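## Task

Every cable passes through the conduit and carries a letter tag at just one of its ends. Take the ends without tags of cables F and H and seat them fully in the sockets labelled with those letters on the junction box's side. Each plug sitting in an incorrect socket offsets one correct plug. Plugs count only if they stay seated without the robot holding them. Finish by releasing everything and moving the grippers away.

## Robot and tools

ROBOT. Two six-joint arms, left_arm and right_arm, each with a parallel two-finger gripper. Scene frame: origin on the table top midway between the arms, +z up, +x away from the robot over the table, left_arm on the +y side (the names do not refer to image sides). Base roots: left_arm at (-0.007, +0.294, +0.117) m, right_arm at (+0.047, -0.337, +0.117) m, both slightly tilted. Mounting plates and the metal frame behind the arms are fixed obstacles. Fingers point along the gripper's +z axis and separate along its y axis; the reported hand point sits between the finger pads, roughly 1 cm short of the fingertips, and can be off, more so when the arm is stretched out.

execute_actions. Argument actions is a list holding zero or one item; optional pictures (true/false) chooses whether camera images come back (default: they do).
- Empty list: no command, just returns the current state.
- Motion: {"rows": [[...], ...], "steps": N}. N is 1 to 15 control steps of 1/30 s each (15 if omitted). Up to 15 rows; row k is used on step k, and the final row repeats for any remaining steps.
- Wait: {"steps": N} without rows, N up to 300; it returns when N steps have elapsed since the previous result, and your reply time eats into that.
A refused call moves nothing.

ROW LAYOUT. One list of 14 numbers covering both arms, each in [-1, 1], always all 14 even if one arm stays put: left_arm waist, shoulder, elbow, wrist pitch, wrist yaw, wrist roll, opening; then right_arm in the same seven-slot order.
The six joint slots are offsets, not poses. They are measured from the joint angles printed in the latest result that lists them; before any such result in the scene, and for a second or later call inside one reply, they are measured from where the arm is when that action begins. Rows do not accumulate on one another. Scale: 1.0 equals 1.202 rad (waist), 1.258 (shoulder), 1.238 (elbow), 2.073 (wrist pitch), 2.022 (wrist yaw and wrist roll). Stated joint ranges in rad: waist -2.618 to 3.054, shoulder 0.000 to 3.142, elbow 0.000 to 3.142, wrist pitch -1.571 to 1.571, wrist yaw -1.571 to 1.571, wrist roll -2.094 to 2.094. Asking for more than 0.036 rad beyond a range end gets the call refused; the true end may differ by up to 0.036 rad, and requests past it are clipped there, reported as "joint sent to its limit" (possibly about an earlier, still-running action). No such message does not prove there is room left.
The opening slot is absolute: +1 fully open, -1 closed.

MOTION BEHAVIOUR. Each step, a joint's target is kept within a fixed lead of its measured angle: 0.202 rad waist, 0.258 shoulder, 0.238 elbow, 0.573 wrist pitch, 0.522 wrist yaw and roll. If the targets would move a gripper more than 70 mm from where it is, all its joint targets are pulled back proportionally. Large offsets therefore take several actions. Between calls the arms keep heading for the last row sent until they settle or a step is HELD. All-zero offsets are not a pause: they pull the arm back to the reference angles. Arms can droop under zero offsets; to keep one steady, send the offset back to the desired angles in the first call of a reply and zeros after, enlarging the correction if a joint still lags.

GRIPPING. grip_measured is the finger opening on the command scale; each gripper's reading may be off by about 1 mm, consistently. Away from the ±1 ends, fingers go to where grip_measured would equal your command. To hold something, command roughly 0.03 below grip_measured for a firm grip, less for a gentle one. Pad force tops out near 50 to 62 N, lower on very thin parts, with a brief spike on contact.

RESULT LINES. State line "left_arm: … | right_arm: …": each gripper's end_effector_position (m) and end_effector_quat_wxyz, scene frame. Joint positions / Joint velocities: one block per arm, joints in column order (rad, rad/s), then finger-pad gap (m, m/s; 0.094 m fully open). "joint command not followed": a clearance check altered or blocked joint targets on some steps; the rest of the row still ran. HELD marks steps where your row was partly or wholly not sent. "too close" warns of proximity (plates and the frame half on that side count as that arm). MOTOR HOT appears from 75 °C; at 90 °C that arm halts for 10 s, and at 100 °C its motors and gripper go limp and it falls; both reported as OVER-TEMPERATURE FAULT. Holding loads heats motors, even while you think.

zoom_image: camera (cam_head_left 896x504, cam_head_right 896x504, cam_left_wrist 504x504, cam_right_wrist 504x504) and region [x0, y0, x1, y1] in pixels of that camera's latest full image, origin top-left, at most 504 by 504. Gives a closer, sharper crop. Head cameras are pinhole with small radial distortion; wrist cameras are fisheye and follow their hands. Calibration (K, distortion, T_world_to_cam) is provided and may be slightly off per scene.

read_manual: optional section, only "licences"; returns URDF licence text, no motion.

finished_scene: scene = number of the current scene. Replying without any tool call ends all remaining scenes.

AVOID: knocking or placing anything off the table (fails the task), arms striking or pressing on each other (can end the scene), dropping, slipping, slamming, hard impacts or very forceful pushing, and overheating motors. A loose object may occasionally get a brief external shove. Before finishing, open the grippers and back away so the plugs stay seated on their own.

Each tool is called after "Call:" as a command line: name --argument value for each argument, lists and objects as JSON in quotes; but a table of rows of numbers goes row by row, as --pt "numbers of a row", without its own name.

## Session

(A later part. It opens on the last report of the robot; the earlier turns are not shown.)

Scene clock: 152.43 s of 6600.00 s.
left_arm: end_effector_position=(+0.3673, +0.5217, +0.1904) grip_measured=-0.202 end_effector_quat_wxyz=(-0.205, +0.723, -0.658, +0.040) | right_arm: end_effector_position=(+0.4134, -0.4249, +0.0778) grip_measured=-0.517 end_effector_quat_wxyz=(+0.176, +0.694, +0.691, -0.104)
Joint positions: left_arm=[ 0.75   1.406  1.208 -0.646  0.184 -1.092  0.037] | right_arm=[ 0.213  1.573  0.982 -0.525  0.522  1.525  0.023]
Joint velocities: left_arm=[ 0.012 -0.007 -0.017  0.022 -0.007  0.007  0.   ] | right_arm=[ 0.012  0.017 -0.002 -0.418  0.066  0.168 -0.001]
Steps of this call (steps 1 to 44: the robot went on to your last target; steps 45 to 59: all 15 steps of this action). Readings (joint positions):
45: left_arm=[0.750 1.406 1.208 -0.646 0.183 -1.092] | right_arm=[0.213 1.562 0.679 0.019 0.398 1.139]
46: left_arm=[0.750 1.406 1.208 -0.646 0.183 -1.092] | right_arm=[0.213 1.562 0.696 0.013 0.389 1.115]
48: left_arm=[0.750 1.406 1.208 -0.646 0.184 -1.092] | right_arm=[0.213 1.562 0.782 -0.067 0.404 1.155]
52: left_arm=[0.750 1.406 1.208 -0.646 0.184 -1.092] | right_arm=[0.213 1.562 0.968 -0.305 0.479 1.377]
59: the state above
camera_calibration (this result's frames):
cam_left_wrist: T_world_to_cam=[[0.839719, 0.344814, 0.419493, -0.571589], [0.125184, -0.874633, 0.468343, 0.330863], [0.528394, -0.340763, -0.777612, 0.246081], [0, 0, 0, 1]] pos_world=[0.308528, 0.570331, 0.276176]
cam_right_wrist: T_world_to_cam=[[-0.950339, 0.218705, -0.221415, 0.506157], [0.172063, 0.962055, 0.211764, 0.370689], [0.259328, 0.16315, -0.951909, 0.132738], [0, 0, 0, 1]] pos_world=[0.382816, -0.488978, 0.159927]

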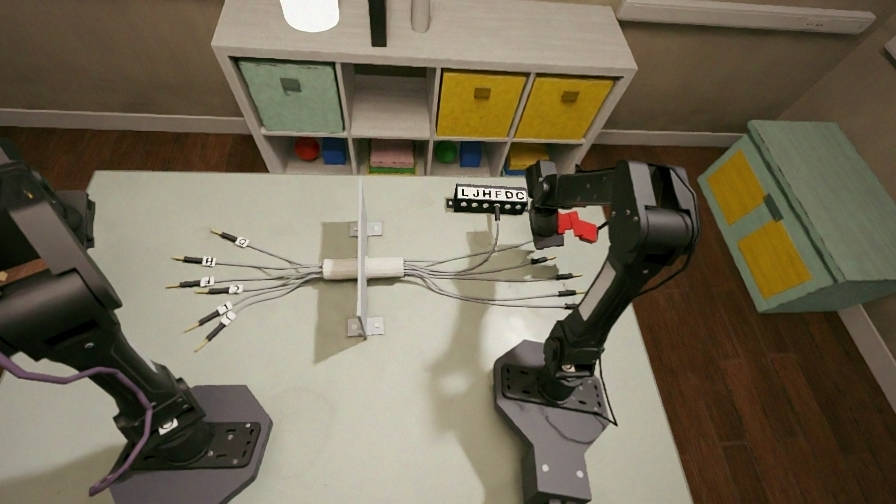

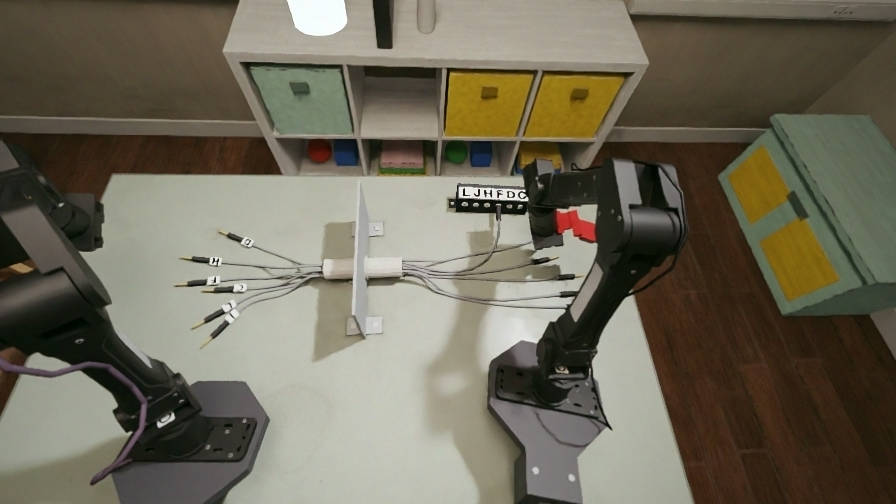

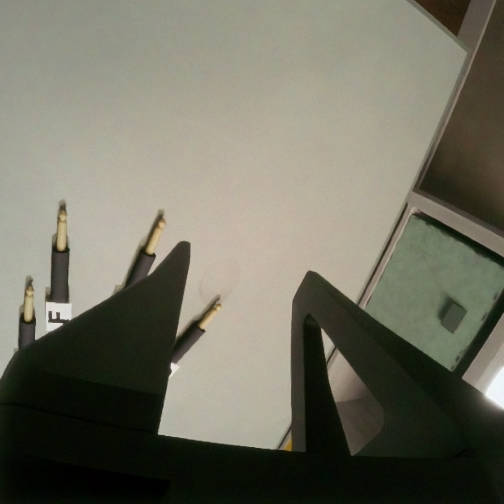

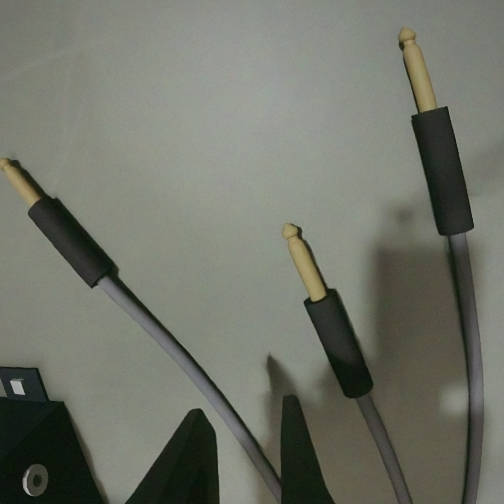

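Call:
execute_actions --actions '[{"steps":8}]'

Scene clock: 152.77 s of 6600.00 s.
left_arm: end_effector_position=(+0.3673, +0.5217, +0.1904) grip_measured=-0.202 end_effector_quat_wxyz=(-0.205, +0.723, -0.658, +0.040) | right_arm: end_effector_position=(+0.4019, -0.4262, +0.0773) grip_measured=-0.517 end_effector_quat_wxyz=(+0.164, +0.700, +0.684, -0.121)
Joint positions: left_arm=[ 0.75   1.406  1.208 -0.646  0.184 -1.092  0.037] | right_arm=[ 0.213  1.574  0.982 -0.576  0.532  1.559  0.023]
Joint velocities: left_arm=[-0.002  0.007 -0.007  0.022 -0.051  0.037  0.   ] | right_arm=[-0.007  0.007  0.032 -0.007  0.007 -0.022  0.   ]
Steps of this call (steps 1 to 10: the robot went on to your last target). Readings (joint positions):
1: left_arm=[0.750 1.406 1.208 -0.646 0.184 -1.092] | right_arm=[0.213 1.574 0.982 -0.538 0.524 1.532]
2: left_arm=[0.750 1.406 1.208 -0.646 0.184 -1.092] | right_arm=[0.213 1.574 0.982 -0.548 0.526 1.538]
4: left_arm=[0.750 1.406 1.208 -0.646 0.184 -1.092] | right_arm=[0.213 1.574 0.982 -0.561 0.529 1.547]
8: left_arm=[0.750 1.406 1.208 -0.646 0.184 -1.092] | right_arm=[0.213 1.574 0.982 -0.573 0.531 1.556]
10: the state above
camera_calibration (this result's frames):
cam_left_wrist: T_world_to_cam=[[0.839719, 0.344814, 0.419493, -0.571589], [0.125184, -0.874633, 0.468343, 0.330863], [0.528394, -0.340763, -0.777612, 0.246081], [0, 0, 0, 1]] pos_world=[0.308528, 0.570331, 0.276176]
cam_right_wrist: T_world_to_cam=[[-0.952134, 0.241762, -0.187059, 0.503304], [0.204359, 0.958528, 0.19865, 0.360536], [0.227327, 0.150914, -0.962054, 0.143867], [0, 0, 0, 1]] pos_world=[0.37283, -0.488975, 0.160935]

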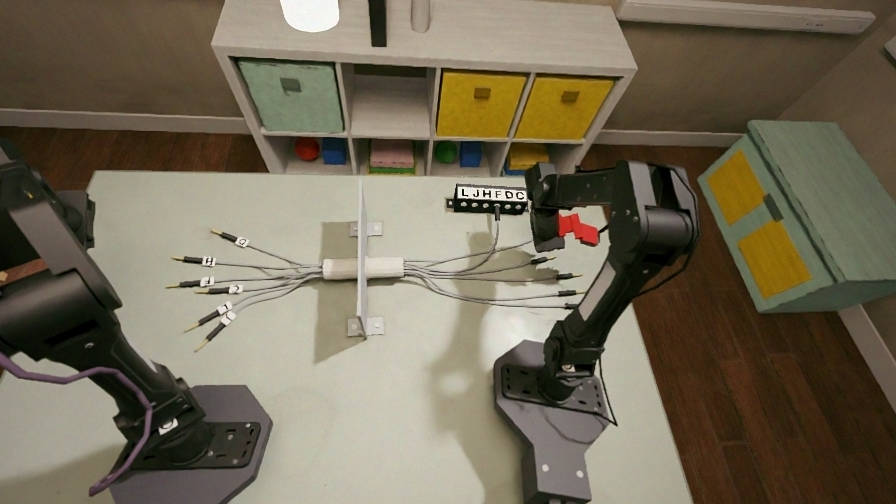

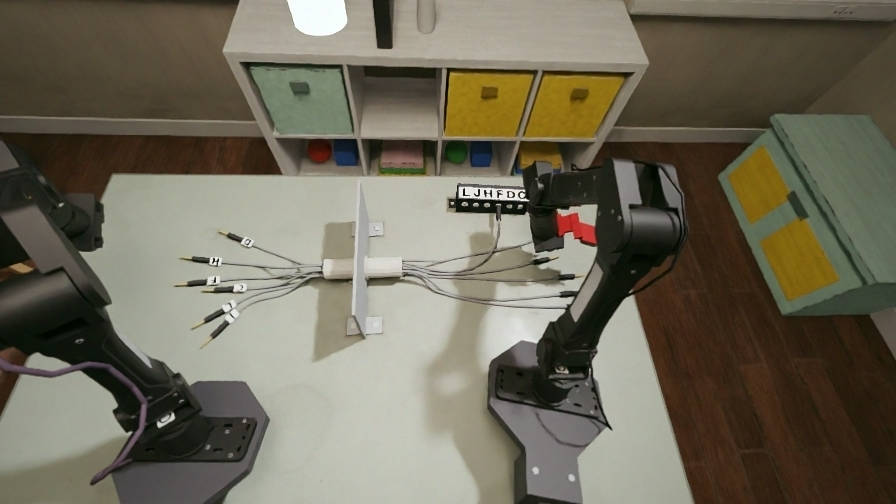

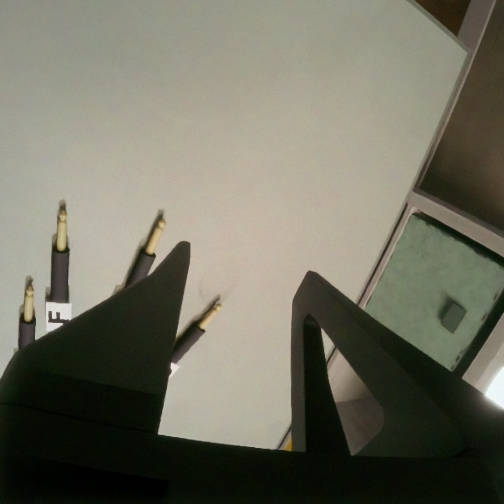

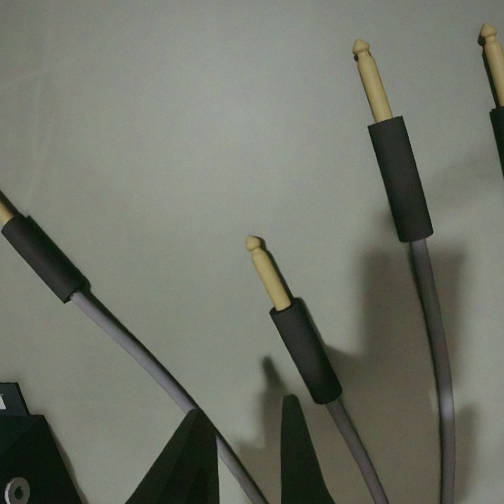

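Call:
execute_actions --actions '[{"rows":[[0,0,0,0,0,0,-0.2,0.015,0.0,-0.04,0.04,0,-0.05,-0.55],[0,0,0,0,0,0,-0.2,0.025,0.01,-0.08,0.065,0.005,-0.09,-0.55],[0,0,0,0,0,0,-0.2,0.034,0.022,-0.108,0.085,0.012,-0.118,-0.55]],"steps":15}]'

Scene clock: 156.83 s of 6600.00 s.
left_arm: end_effector_position=(+0.3674, +0.5214, +0.1904) grip_measured=-0.202 end_effector_quat_wxyz=(-0.205, +0.723, -0.658, +0.040) | right_arm: end_effector_position=(+0.3846, -0.4135, +0.0477) grip_measured=-0.547 end_effector_quat_wxyz=(+0.153, +0.612, +0.765, -0.133)
Joint positions: left_arm=[ 0.75   1.406  1.208 -0.646  0.186 -1.092  0.037] | right_arm=[ 0.241  1.601  0.855 -0.419  0.538  1.34   0.021]
Joint velocities: left_arm=[ 0.002  0.012 -0.012  0.037 -0.051 -0.081 -0.   ] | right_arm=[-0.027  0.002  0.007  0.139 -0.022 -0.125 -0.   ]
Steps of this call (steps 1 to 30: the robot went on to your last target; steps 31 to 90: nothing new was sent; then 0.57 s passed at rest; steps 91 to 105: all 15 steps of this action). Readings (joint positions):
91: left_arm=[0.750 1.406 1.208 -0.646 0.184 -1.092] | right_arm=[0.213 1.574 0.977 -0.570 0.533 1.550]
92: left_arm=[0.750 1.406 1.208 -0.646 0.185 -1.092] | right_arm=[0.214 1.574 0.962 -0.542 0.534 1.522]
94: left_arm=[0.750 1.406 1.208 -0.646 0.185 -1.092] | right_arm=[0.226 1.575 0.911 -0.481 0.537 1.455]
98: left_arm=[0.750 1.406 1.208 -0.646 0.186 -1.092] | right_arm=[0.241 1.599 0.856 -0.454 0.537 1.381]
105: the state above
camera_calibration (this result's frames):
cam_left_wrist: T_world_to_cam=[[0.83962, 0.344786, 0.419715, -0.571623], [0.12429, -0.874159, 0.469465, 0.330516], [0.528763, -0.342006, -0.776815, 0.24628], [0, 0, 0, 1]] pos_world=[0.308642, 0.570241, 0.276067]
cam_right_wrist: T_world_to_cam=[[-0.993804, 0.0189994, -0.109511, 0.398415], [-0.0010842, 0.983577, 0.180483, 0.448033], [0.111142, 0.179484, -0.977463, 0.17464], [0, 0, 0, 1]] pos_world=[0.377022, -0.47959, 0.133473]

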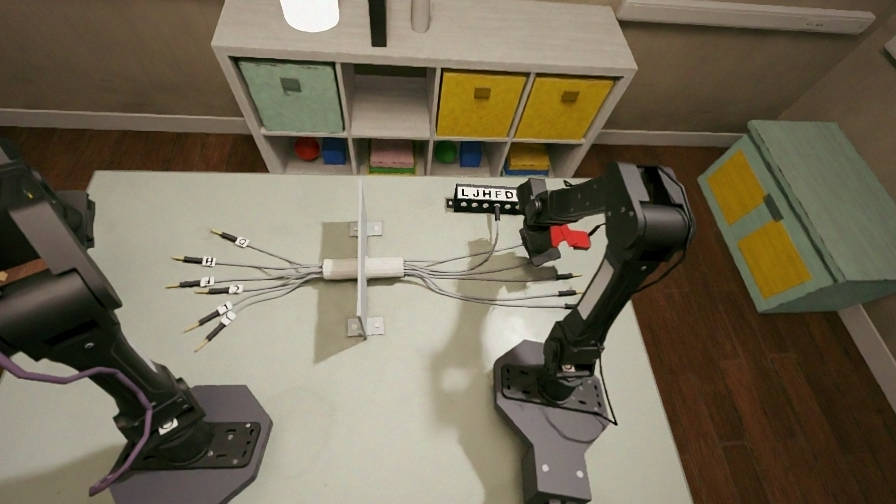

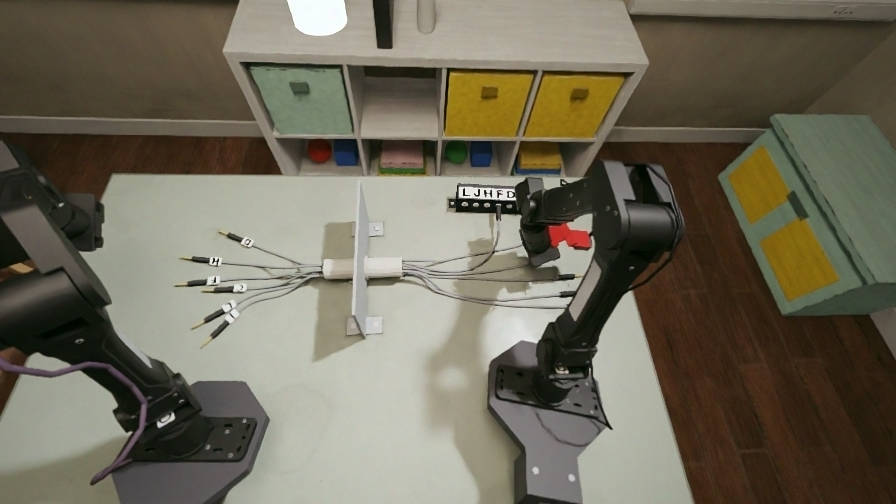

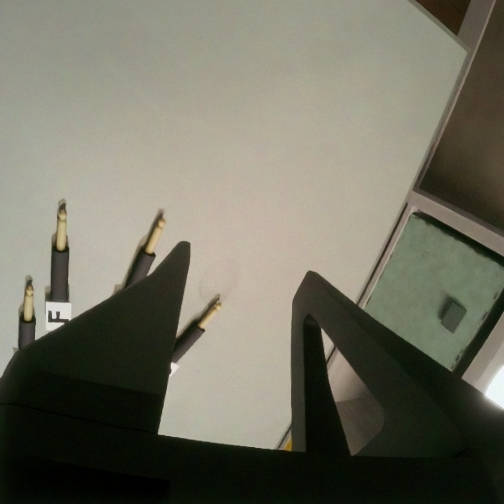

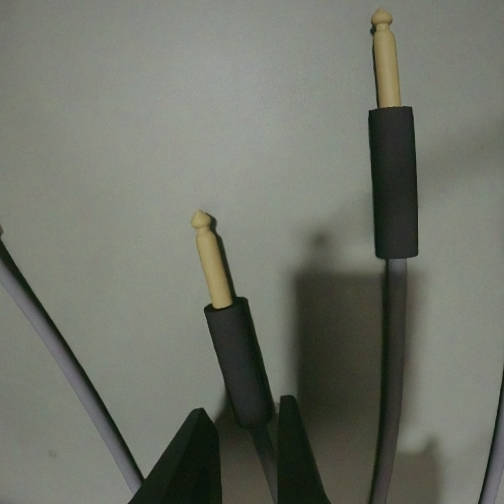

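Call:
execute_actions --actions '[{"rows":[[0,0,0,0,0,0,-0.2,0.005,0.02,-0.005,0.025,0.004,-0.005,-0.55],[0,0,0,0,0,0,-0.2,0.01,0.04,-0.01,0.04,0.006,-0.005,-0.55],[0,0,0,0,0,0,-0.2,0.012,0.06,-0.014,0.052,0.008,-0.005,-0.55],[0,0,0,0,0,0,-0.2,0.012,0.075,-0.016,0.06,0.008,-0.005,-0.55]],"steps":15}]'

Scene clock: 158.13 s of 6600.00 s.
left_arm: end_effector_position=(+0.3675, +0.5213, +0.1904) grip_measured=-0.202 end_effector_quat_wxyz=(-0.204, +0.723, -0.659, +0.041) | right_arm: end_effector_position=(+0.3923, -0.4102, +0.0233) grip_measured=-0.547 end_effector_quat_wxyz=(+0.158, +0.610, +0.766, -0.130)
Joint positions: left_arm=[ 0.75   1.406  1.208 -0.646  0.187 -1.092  0.037] | right_arm=[ 0.241  1.695  0.855 -0.31   0.539  1.329  0.021]
Joint velocities: left_arm=[-0.007 -0.007  0.007 -0.022 -0.007  0.037 -0.001] | right_arm=[-0.002  0.017 -0.007 -0.051  0.007 -0.081 -0.001]
Steps of this call (steps 1 to 24: the robot went on to your last target; steps 25 to 39: all 15 steps of this action). Readings (joint positions):
25: left_arm=[0.750 1.406 1.208 -0.646 0.186 -1.092] | right_arm=[0.241 1.602 0.855 -0.407 0.538 1.329]
26: left_arm=[0.750 1.406 1.208 -0.646 0.186 -1.092] | right_arm=[0.241 1.607 0.855 -0.398 0.538 1.329]
28: left_arm=[0.750 1.406 1.208 -0.646 0.187 -1.092] | right_arm=[0.241 1.634 0.855 -0.365 0.539 1.329]
32: left_arm=[0.750 1.406 1.208 -0.646 0.187 -1.092] | right_arm=[0.241 1.692 0.855 -0.331 0.539 1.329]
39: the state above
camera_calibration (this result's frames):
cam_left_wrist: T_world_to_cam=[[0.839545, 0.344766, 0.419882, -0.571649], [0.12362, -0.873803, 0.470306, 0.330256], [0.529039, -0.342937, -0.776217, 0.246429], [0, 0, 0, 1]] pos_world=[0.308729, 0.570173, 0.275986]
cam_right_wrist: T_world_to_cam=[[-0.992707, 0.0111599, -0.120032, 0.39995], [-0.0105492, 0.983844, 0.178718, 0.453091], [0.120087, 0.178681, -0.976551, 0.145533], [0, 0, 0, 1]] pos_world=[0.384337, -0.476238, 0.109152]

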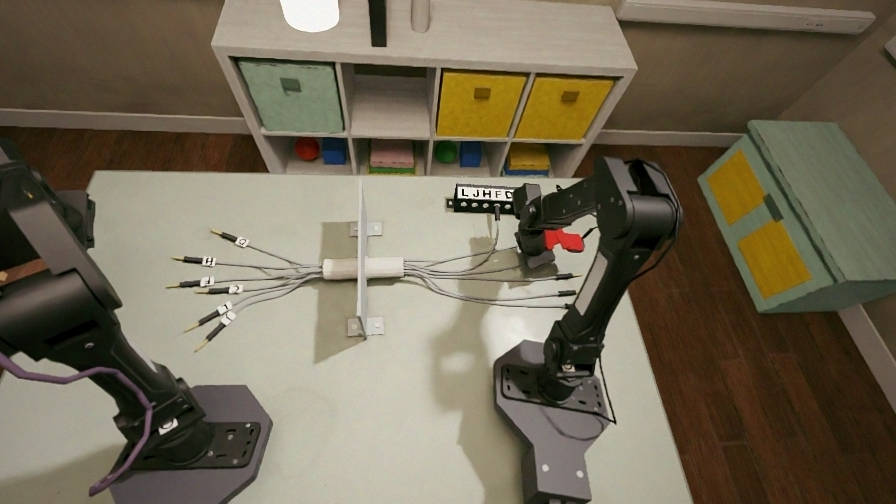

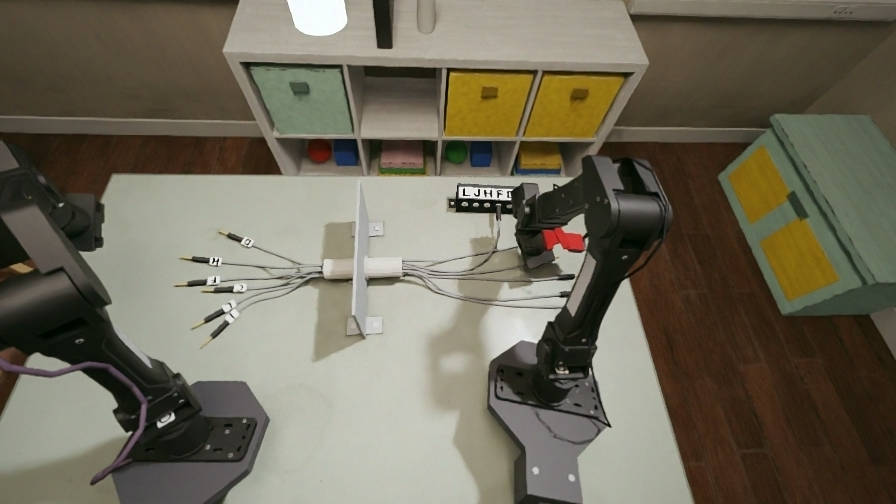

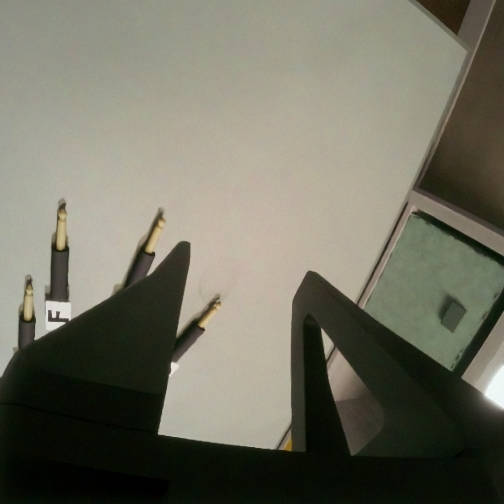

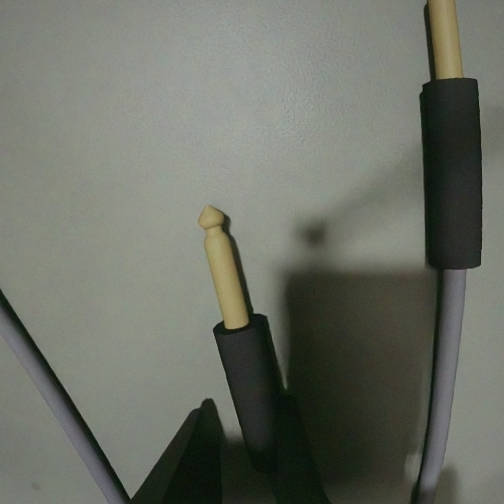

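Call:
execute_actions --actions '[{"rows":[[0,0,0,0,0,0,-0.2,0,0.006,0,0.006,0,0,-0.65],[0,0,0,0,0,0,-0.2,0,0.006,0,0.006,0,0,-0.75],[0,0,0,0,0,0,-0.2,0,0.006,0,0.006,0,0,-0.85],[0,0,0,0,0,0,-0.2,0,0.006,0,0.006,0,0,-0.85],[0,0,0,0,0,0,-0.2,0,0.006,0,0.006,0,0,-0.85],[0,0,0,0,0,0,-0.2,0,0.006,0,0.006,0,0,-0.85],[0,0,0,0,0,0,-0.2,0,-0.02,0.01,0.0,0,0,-0.85],[0,0,0,0,0,0,-0.2,0,-0.05,0.02,0,0,0,-0.85],[0,0,0,0,0,0,-0.2,0,-0.08,0.02,0,0,0,-0.85],[0,0,0,0,0,0,-0.2,0,-0.11,0.02,0,0,-0.03,-0.85],[0,0,0,0,0,0,-0.2,0.01,-0.14,0.02,0.02,-0.03,-0.08,-0.85],[0,0,0,0,0,0,-0.2,0.02,-0.16,0.01,0.04,-0.07,-0.16,-0.85],[0,0,0,0,0,0,-0.2,0.03,-0.16,0,0.06,-0.11,-0.24,-0.85],[0,0,0,0,0,0,-0.2,0.04,-0.16,0,0.08,-0.15,-0.32,-0.85],[0,0,0,0,0,0,-0.2,0.05,-0.16,0,0.09,-0.19,-0.4,-0.85]],"steps":15}]'

Call:
execute_actions --actions '[{"rows":[[0,0,0,0,0,0,-0.2,0.01,0,0.02,0,-0.03,-0.06,-0.85],[0,0,0,0,0,0,-0.2,0.02,0,0.02,0,-0.05,-0.1,-0.85]],"steps":12}]'

Scene clock: 161.23 s of 6600.00 s.
left_arm: end_effector_position=(+0.3677, +0.5210, +0.1904) grip_measured=-0.202 end_effector_quat_wxyz=(-0.204, +0.723, -0.659, +0.042) | right_arm: end_effector_position=(+0.4412, -0.3858, +0.0730) grip_measured=-0.777 end_effector_quat_wxyz=(+0.202, +0.495, +0.845, -0.024)
Joint positions: left_arm=[ 0.75   1.406  1.208 -0.646  0.189 -1.092  0.037] | right_arm=[ 0.256  1.52   0.855 -0.235  0.385  0.999  0.01 ]
Joint velocities: left_arm=[-0.002 -0.002  0.002 -0.007  0.022  0.022  0.   ] | right_arm=[ 0.271 -0.496  0.012  0.901 -1.516 -2.777 -0.   ]
Steps of this call (steps 1 to 15: the robot went on to your last target; steps 16 to 78: nothing new was sent; steps 79 to 93: all 15 steps of this action). Readings (joint positions):
79: left_arm=[0.750 1.406 1.208 -0.646 0.187 -1.092] | right_arm=[0.241 1.695 0.855 -0.306 0.539 1.329]
80: left_arm=[0.750 1.406 1.208 -0.646 0.187 -1.092] | right_arm=[0.241 1.695 0.855 -0.306 0.538 1.329]
82: left_arm=[0.750 1.406 1.208 -0.646 0.188 -1.092] | right_arm=[0.241 1.695 0.855 -0.306 0.537 1.329]
86: left_arm=[0.750 1.406 1.208 -0.646 0.188 -1.092] | right_arm=[0.241 1.693 0.855 -0.306 0.537 1.329]
93: the state above
camera_calibration (this result's frames):
cam_left_wrist: T_world_to_cam=[[0.839445, 0.344738, 0.420104, -0.571684], [0.122725, -0.873325, 0.471425, 0.329909], [0.529405, -0.344178, -0.775417, 0.246627], [0, 0, 0, 1]] pos_world=[0.308843, 0.570083, 0.275878]
cam_right_wrist: T_world_to_cam=[[-0.921086, -0.278966, -0.271623, 0.32173], [-0.345936, 0.906489, 0.242088, 0.53418], [0.178689, 0.316947, -0.931458, 0.208001], [0, 0, 0, 1]] pos_world=[0.443965, -0.460402, 0.151815]

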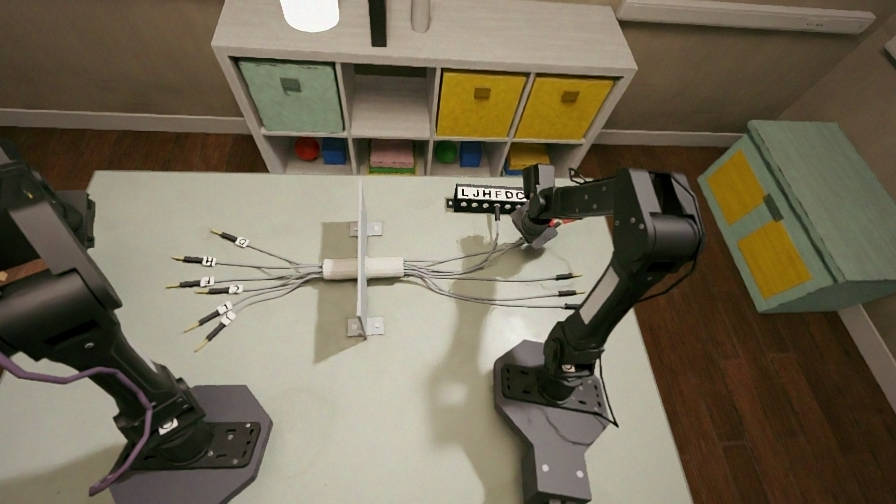

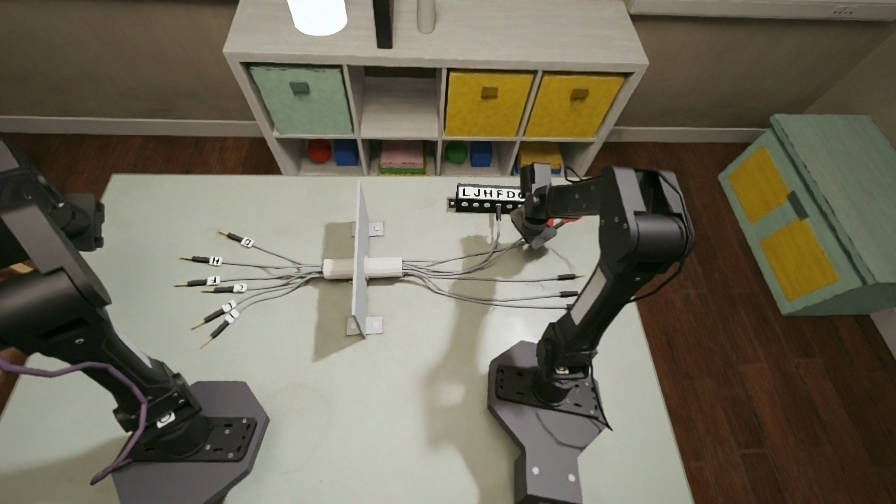

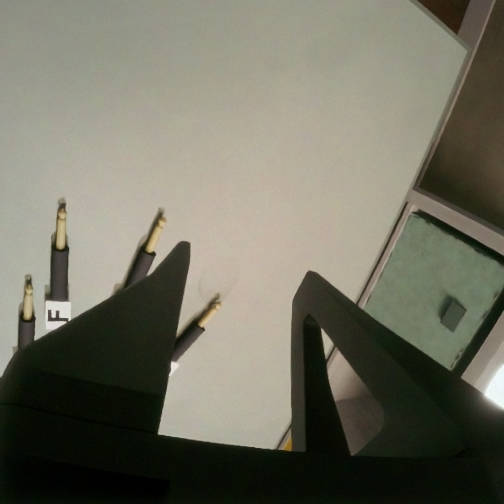

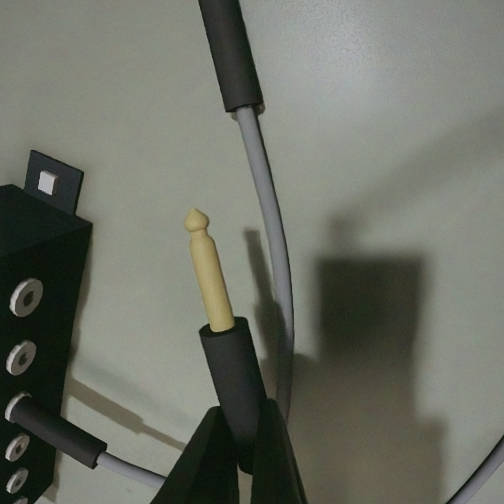

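Scene clock: 161.63 s of 6600.00 s.
left_arm: end_effector_position=(+0.3678, +0.5209, +0.1904) grip_measured=-0.202 end_effector_quat_wxyz=(-0.204, +0.723, -0.659, +0.042) | right_arm: end_effector_position=(+0.4521, -0.3641, +0.0781) grip_measured=-0.777 end_effector_quat_wxyz=(+0.197, +0.408, +0.892, +0.011)
Joint positions: left_arm=[ 0.75   1.406  1.208 -0.646  0.19  -1.092  0.037] | right_arm=[ 0.272  1.51   0.866 -0.221  0.293  0.819  0.01 ]
Joint velocities: left_arm=[-0.002 -0.007  0.002  0.037  0.007 -0.007 -0.001] | right_arm=[-0.002  0.017  0.002 -0.007 -0.051 -0.11  -0.   ]
Steps of this call (steps 1 to 12: all 12 steps of this action). Readings (joint positions):
1: left_arm=[0.750 1.406 1.208 -0.646 0.189 -1.092] | right_arm=[0.266 1.511 0.858 -0.218 0.358 0.956]
2: left_arm=[0.750 1.406 1.208 -0.646 0.189 -1.092] | right_arm=[0.271 1.510 0.865 -0.214 0.344 0.931]
4: left_arm=[0.750 1.406 1.208 -0.646 0.189 -1.092] | right_arm=[0.272 1.510 0.866 -0.215 0.321 0.885]
8: left_arm=[0.750 1.406 1.208 -0.646 0.190 -1.092] | right_arm=[0.272 1.510 0.866 -0.220 0.301 0.838]
12: the state above
camera_calibration (this result's frames):
cam_left_wrist: T_world_to_cam=[[0.83937, 0.344718, 0.42027, -0.571709], [0.122054, -0.872966, 0.472264, 0.329648], [0.529679, -0.345109, -0.774816, 0.246775], [0, 0, 0, 1]] pos_world=[0.30893, 0.570014, 0.275796]
cam_right_wrist: T_world_to_cam=[[-0.843669, -0.454005, -0.286535, 0.241642], [-0.525507, 0.807564, 0.267736, 0.560289], [0.109842, 0.376457, -0.919899, 0.255841], [0, 0, 0, 1]] pos_world=[0.4702, -0.439076, 0.154578]

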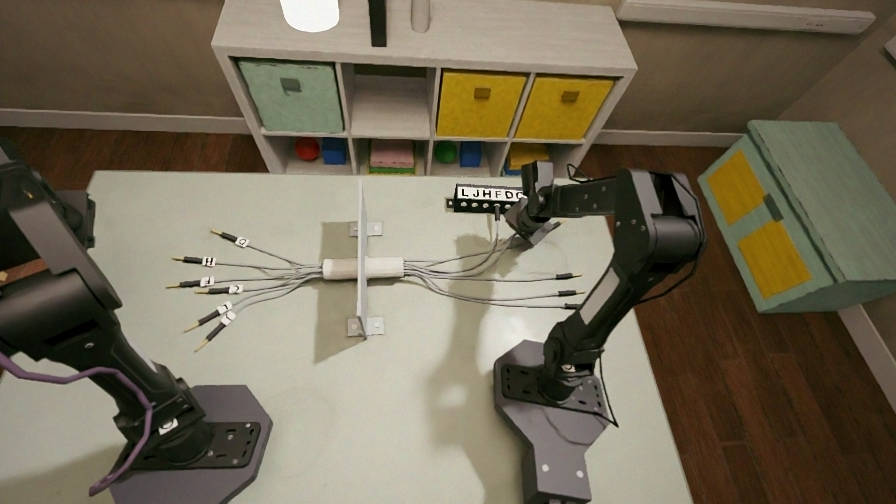

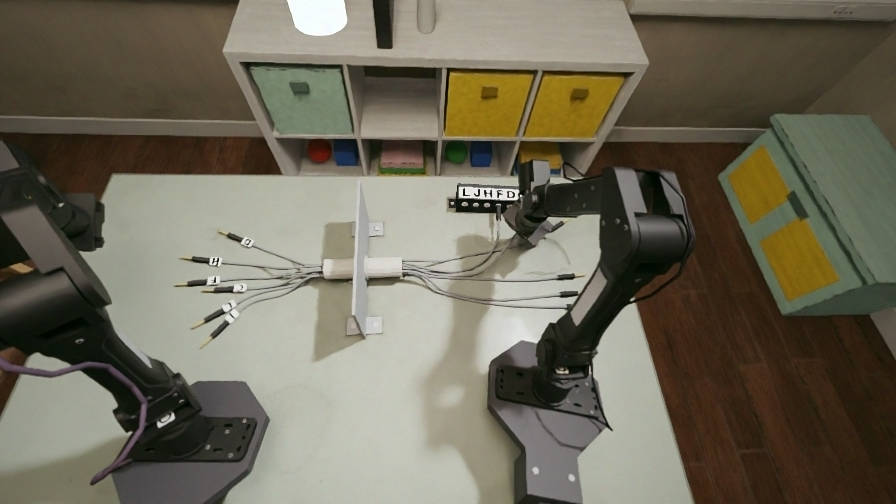

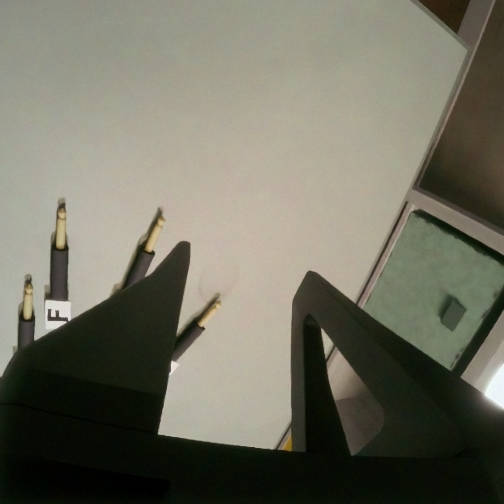

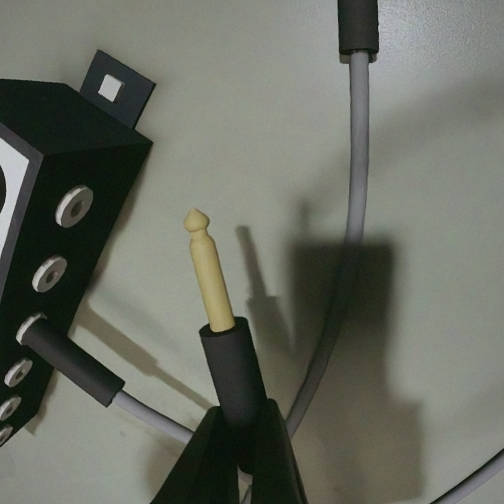

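Call:
execute_actions --actions '[{"rows":[[0,0,0,0,0,0,-0.2,0.01,-0.02,-0.02,0.015,-0.04,-0.07,-0.85],[0,0,0,0,0,0,-0.2,0.02,-0.025,-0.04,0.03,-0.07,-0.14,-0.85],[0,0,0,0,0,0,-0.2,0.03,-0.025,-0.055,0.04,-0.1,-0.2,-0.85],[0,0,0,0,0,0,-0.2,0.04,-0.025,-0.06,0.05,-0.125,-0.26,-0.85],[0,0,0,0,0,0,-0.2,0.052,-0.025,-0.06,0.05,-0.144,-0.307,-0.85]],"steps":15}]'

Scene clock: 163.27 s of 6600.00 s.
left_arm: end_effector_position=(+0.3679, +0.5206, +0.1904) grip_measured=-0.202 end_effector_quat_wxyz=(-0.204, +0.723, -0.659, +0.043) | right_arm: end_effector_position=(+0.4451, -0.2955, +0.0722) grip_measured=-0.777 end_effector_quat_wxyz=(+0.188, +0.091, +0.973, +0.099)
Joint positions: left_arm=[ 0.75   1.406  1.208 -0.646  0.191 -1.092  0.037] | right_arm=[ 0.324  1.508  0.802 -0.139  0.027  0.243  0.01 ]
Joint velocities: left_arm=[-0.012  0.002 -0.012 -0.051 -0.037  0.081 -0.001] | right_arm=[-0.007 -0.012  0.002  0.066 -0.037 -0.242  0.   ]
Steps of this call (steps 1 to 30: the robot went on to your last target; steps 31 to 34: nothing new was sent; steps 35 to 49: all 15 steps of this action). Readings (joint positions):
35: left_arm=[0.750 1.406 1.208 -0.646 0.190 -1.092] | right_arm=[0.272 1.510 0.865 -0.220 0.280 0.790]
36: left_arm=[0.750 1.406 1.208 -0.646 0.190 -1.092] | right_arm=[0.272 1.510 0.860 -0.209 0.261 0.750]
38: left_arm=[0.750 1.406 1.208 -0.646 0.190 -1.092] | right_arm=[0.279 1.508 0.836 -0.178 0.202 0.621]
42: left_arm=[0.750 1.406 1.208 -0.646 0.191 -1.092] | right_arm=[0.318 1.508 0.803 -0.159 0.087 0.378]
49: the state above
camera_calibration (this result's frames):
cam_left_wrist: T_world_to_cam=[[0.83927, 0.344691, 0.420492, -0.571744], [0.121158, -0.872485, 0.473382, 0.329301], [0.530044, -0.346349, -0.774013, 0.246972], [0, 0, 0, 1]] pos_world=[0.309044, 0.569923, 0.275688]
cam_right_wrist: T_world_to_cam=[[-0.367019, -0.868842, -0.332281, -0.066257], [-0.920113, 0.286586, 0.266945, 0.524527], [-0.136706, 0.40371, -0.904616, 0.342043], [0, 0, 0, 1]] pos_world=[0.505066, -0.345975, 0.147381]

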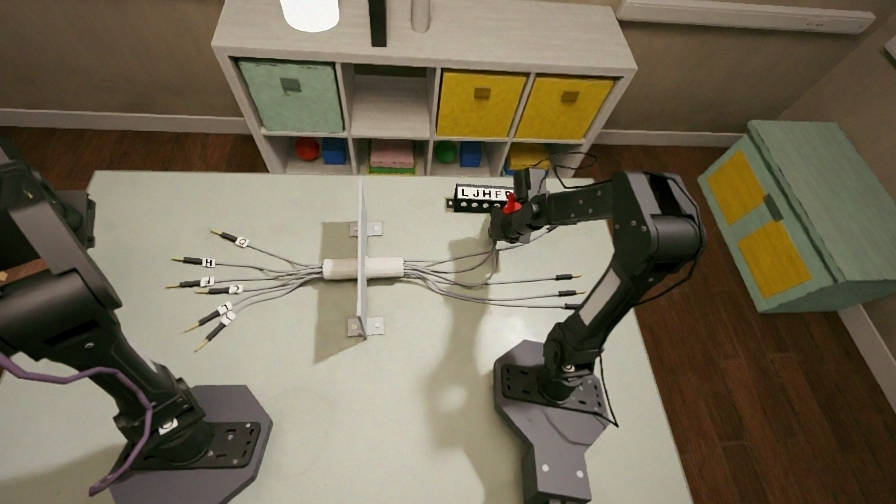

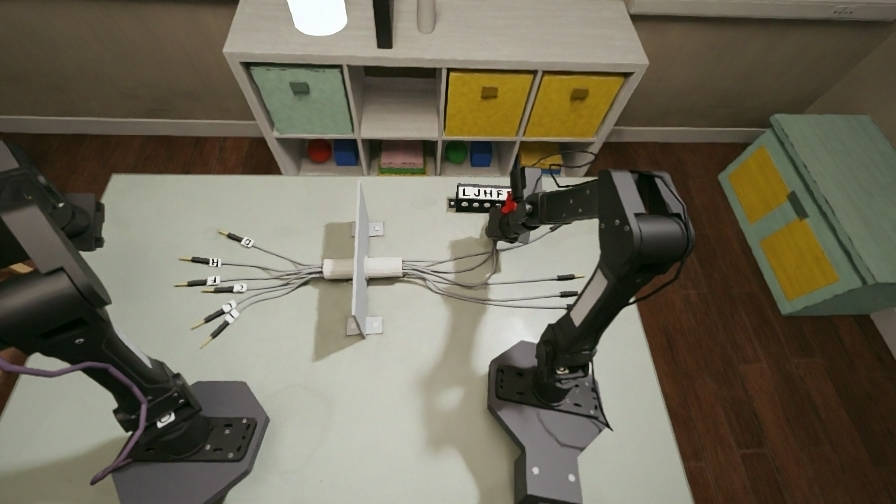

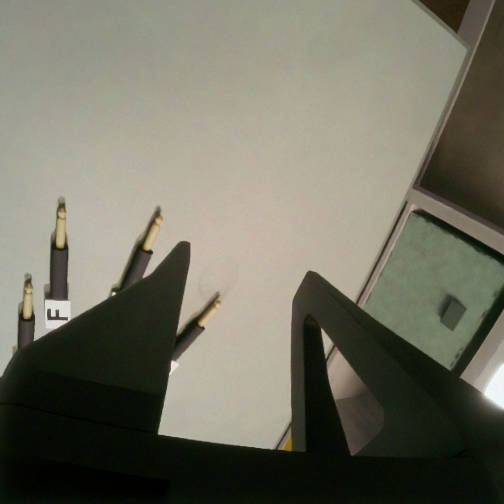

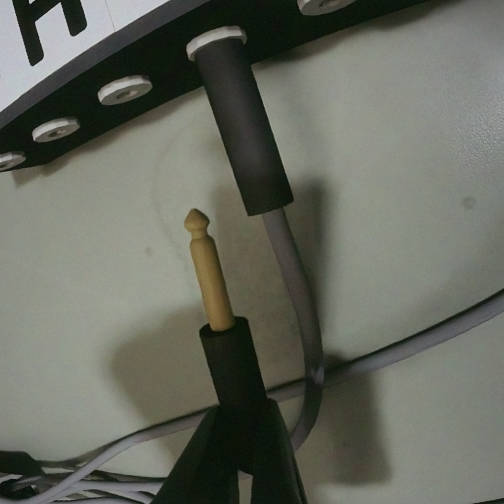

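Call:
execute_actions --actions '[{"rows":[[0,0,0,0,0,0,-0.2,0.01,0.02,0.02,0.015,-0.012,-0.02,-0.85],[0,0,0,0,0,0,-0.2,0.018,0.045,0.04,0.028,-0.012,-0.02,-0.85],[0,0,0,0,0,0,-0.2,0.018,0.075,0.054,0.043,-0.012,-0.02,-0.85]],"steps":15}]'

Scene clock: 164.83 s of 6600.00 s.
left_arm: end_effector_position=(+0.3681, +0.5205, +0.1904) grip_measured=-0.202 end_effector_quat_wxyz=(-0.204, +0.723, -0.659, +0.043) | right_arm: end_effector_position=(+0.4612, -0.2893, +0.0572) grip_measured=-0.777 end_effector_quat_wxyz=(+0.196, +0.074, +0.972, +0.103)
Joint positions: left_arm=[ 0.75   1.406  1.208 -0.646  0.192 -1.092  0.037] | right_arm=[ 0.324  1.601  0.839 -0.068  0.014  0.208  0.01 ]
Joint velocities: left_arm=[-0.017 -0.002  0.002 -0.037 -0.022  0.081  0.001] | right_arm=[ 0.002  0.002 -0.027 -0.022  0.022  0.007  0.001]
Steps of this call (steps 1 to 30: the robot went on to your last target; steps 31 to 32: nothing new was sent; steps 33 to 47: all 15 steps of this action). Readings (joint positions):
33: left_arm=[0.750 1.406 1.208 -0.646 0.191 -1.092] | right_arm=[0.324 1.509 0.802 -0.132 0.014 0.208]
34: left_arm=[0.750 1.406 1.208 -0.646 0.192 -1.092] | right_arm=[0.324 1.515 0.805 -0.129 0.014 0.208]
36: left_arm=[0.750 1.406 1.208 -0.646 0.192 -1.092] | right_arm=[0.324 1.552 0.825 -0.109 0.014 0.208]
40: left_arm=[0.750 1.406 1.208 -0.646 0.192 -1.092] | right_arm=[0.324 1.599 0.839 -0.079 0.014 0.208]
47: the state above
camera_calibration (this result's frames):
cam_left_wrist: T_world_to_cam=[[0.839195, 0.344671, 0.420659, -0.57177], [0.120486, -0.872124, 0.474219, 0.32904], [0.530316, -0.347279, -0.77341, 0.247119], [0, 0, 0, 1]] pos_world=[0.309131, 0.569855, 0.275608]
cam_right_wrist: T_world_to_cam=[[-0.33068, -0.881022, -0.338307, -0.0798926], [-0.934399, 0.255327, 0.248409, 0.540137], [-0.132475, 0.398257, -0.907657, 0.324804], [0, 0, 0, 1]] pos_world=[0.521312, -0.337654, 0.133608]

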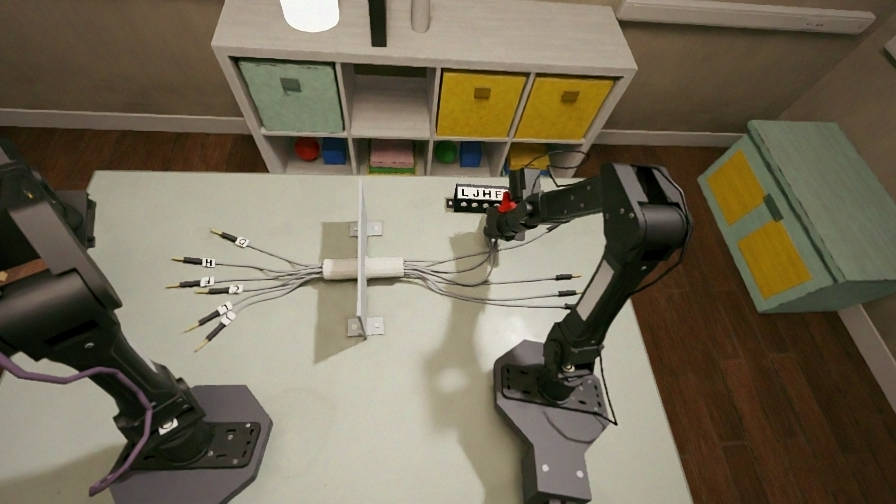

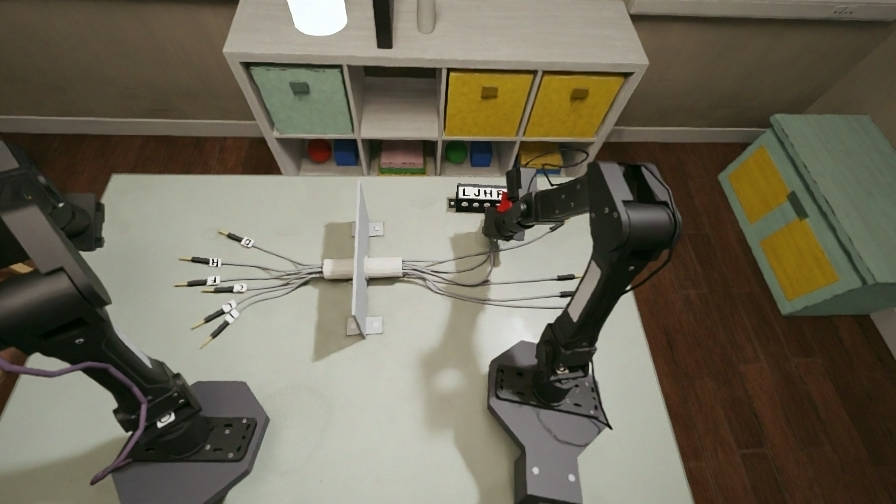

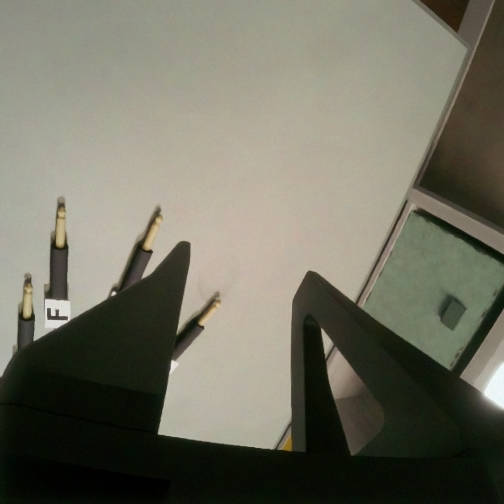

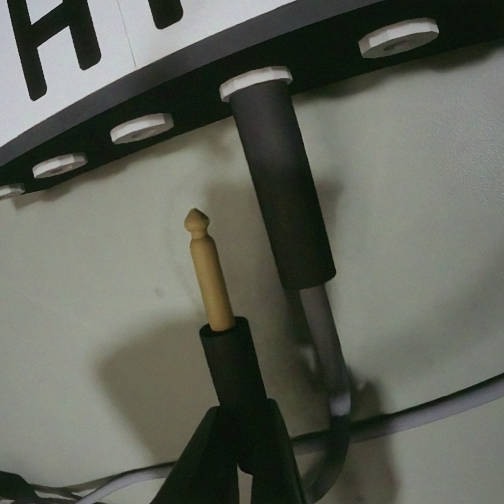

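Call:
execute_actions --actions '[{"rows":[[0,0,0,0,0,0,-0.2,0,0.015,0.04,0,0,0,-0.85],[0,0,0,0,0,0,-0.2,0,0.03,0.06,0,0,0,-0.85],[0,0,0,0,0,0,-0.2,0,0.04,0.077,0,0,0,-0.85]],"steps":15}]'

Scene clock: 166.60 s of 6600.00 s.
left_arm: end_effector_position=(+0.3682, +0.5203, +0.1904) grip_measured=-0.202 end_effector_quat_wxyz=(-0.204, +0.723, -0.659, +0.044) | right_arm: end_effector_position=(+0.4815, -0.2878, +0.0601) grip_measured=-0.777 end_effector_quat_wxyz=(+0.207, +0.075, +0.970, +0.104)
Joint positions: left_arm=[ 0.75   1.406  1.208 -0.646  0.194 -1.092  0.037] | right_arm=[ 0.324  1.642  0.907 -0.071  0.014  0.208  0.01 ]
Joint velocities: left_arm=[ 0.002 -0.007 -0.007  0.007 -0.037 -0.037 -0.001] | right_arm=[ 0.007  0.002 -0.007  0.022  0.022 -0.022 -0.002]
Steps of this call (steps 1 to 15: the robot went on to your last target; steps 16 to 38: nothing new was sent; steps 39 to 53: all 15 steps of this action). Readings (joint positions):
39: left_arm=[0.750 1.406 1.208 -0.646 0.193 -1.092] | right_arm=[0.324 1.601 0.842 -0.067 0.014 0.208]
40: left_arm=[0.750 1.406 1.208 -0.646 0.193 -1.092] | right_arm=[0.324 1.606 0.849 -0.071 0.014 0.208]
42: left_arm=[0.750 1.406 1.208 -0.646 0.193 -1.092] | right_arm=[0.324 1.628 0.881 -0.074 0.014 0.208]
46: left_arm=[0.750 1.406 1.208 -0.646 0.194 -1.092] | right_arm=[0.324 1.642 0.906 -0.070 0.014 0.208]
53: the state above
camera_calibration (this result's frames):
cam_left_wrist: T_world_to_cam=[[0.83912, 0.344651, 0.420825, -0.571796], [0.119813, -0.871761, 0.475055, 0.328779], [0.530587, -0.348208, -0.772806, 0.247266], [0, 0, 0, 1]] pos_world=[0.309217, 0.569786, 0.275527]
cam_right_wrist: T_world_to_cam=[[-0.326066, -0.879009, -0.347884, -0.0719659], [-0.938945, 0.258376, 0.227211, 0.562389], [-0.109836, 0.40073, -0.909589, 0.319476], [0, 0, 0, 1]] pos_world=[0.539676, -0.33659, 0.137775]

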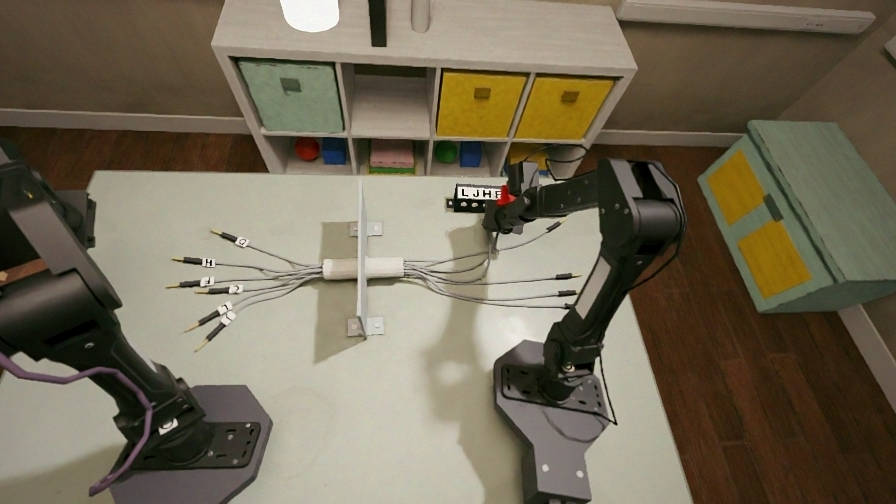

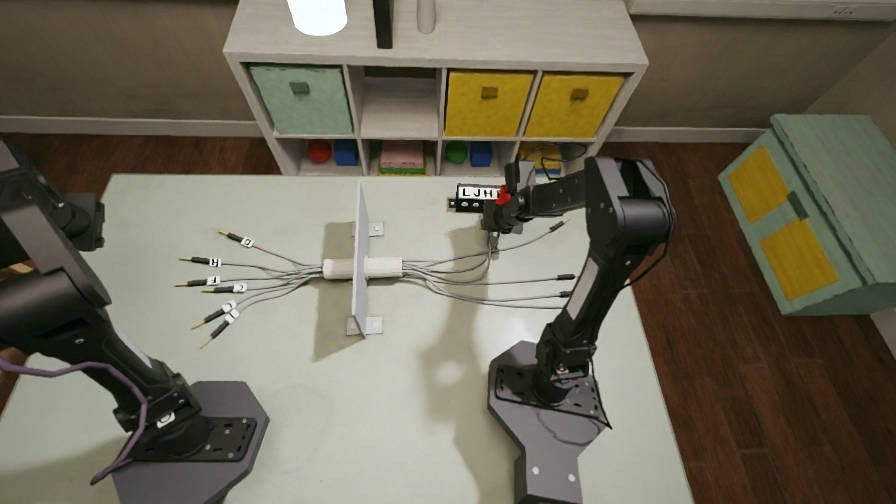

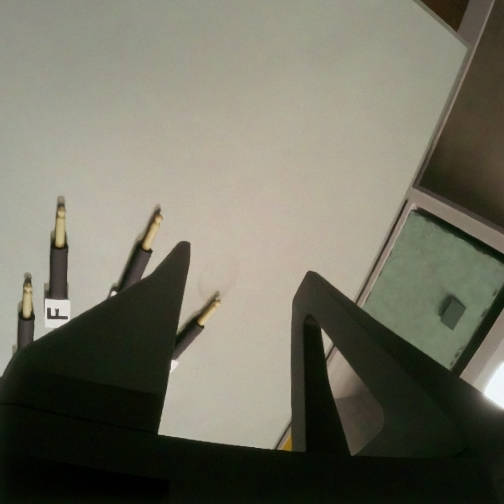

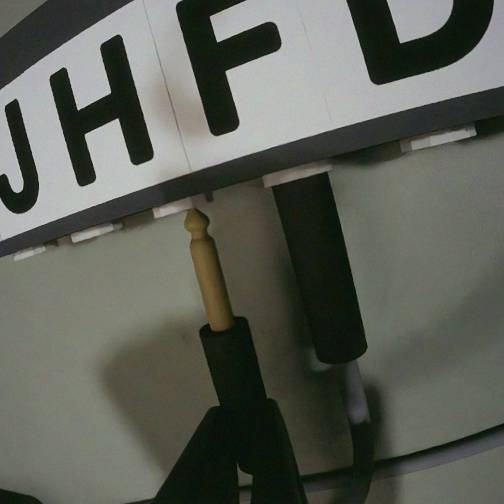

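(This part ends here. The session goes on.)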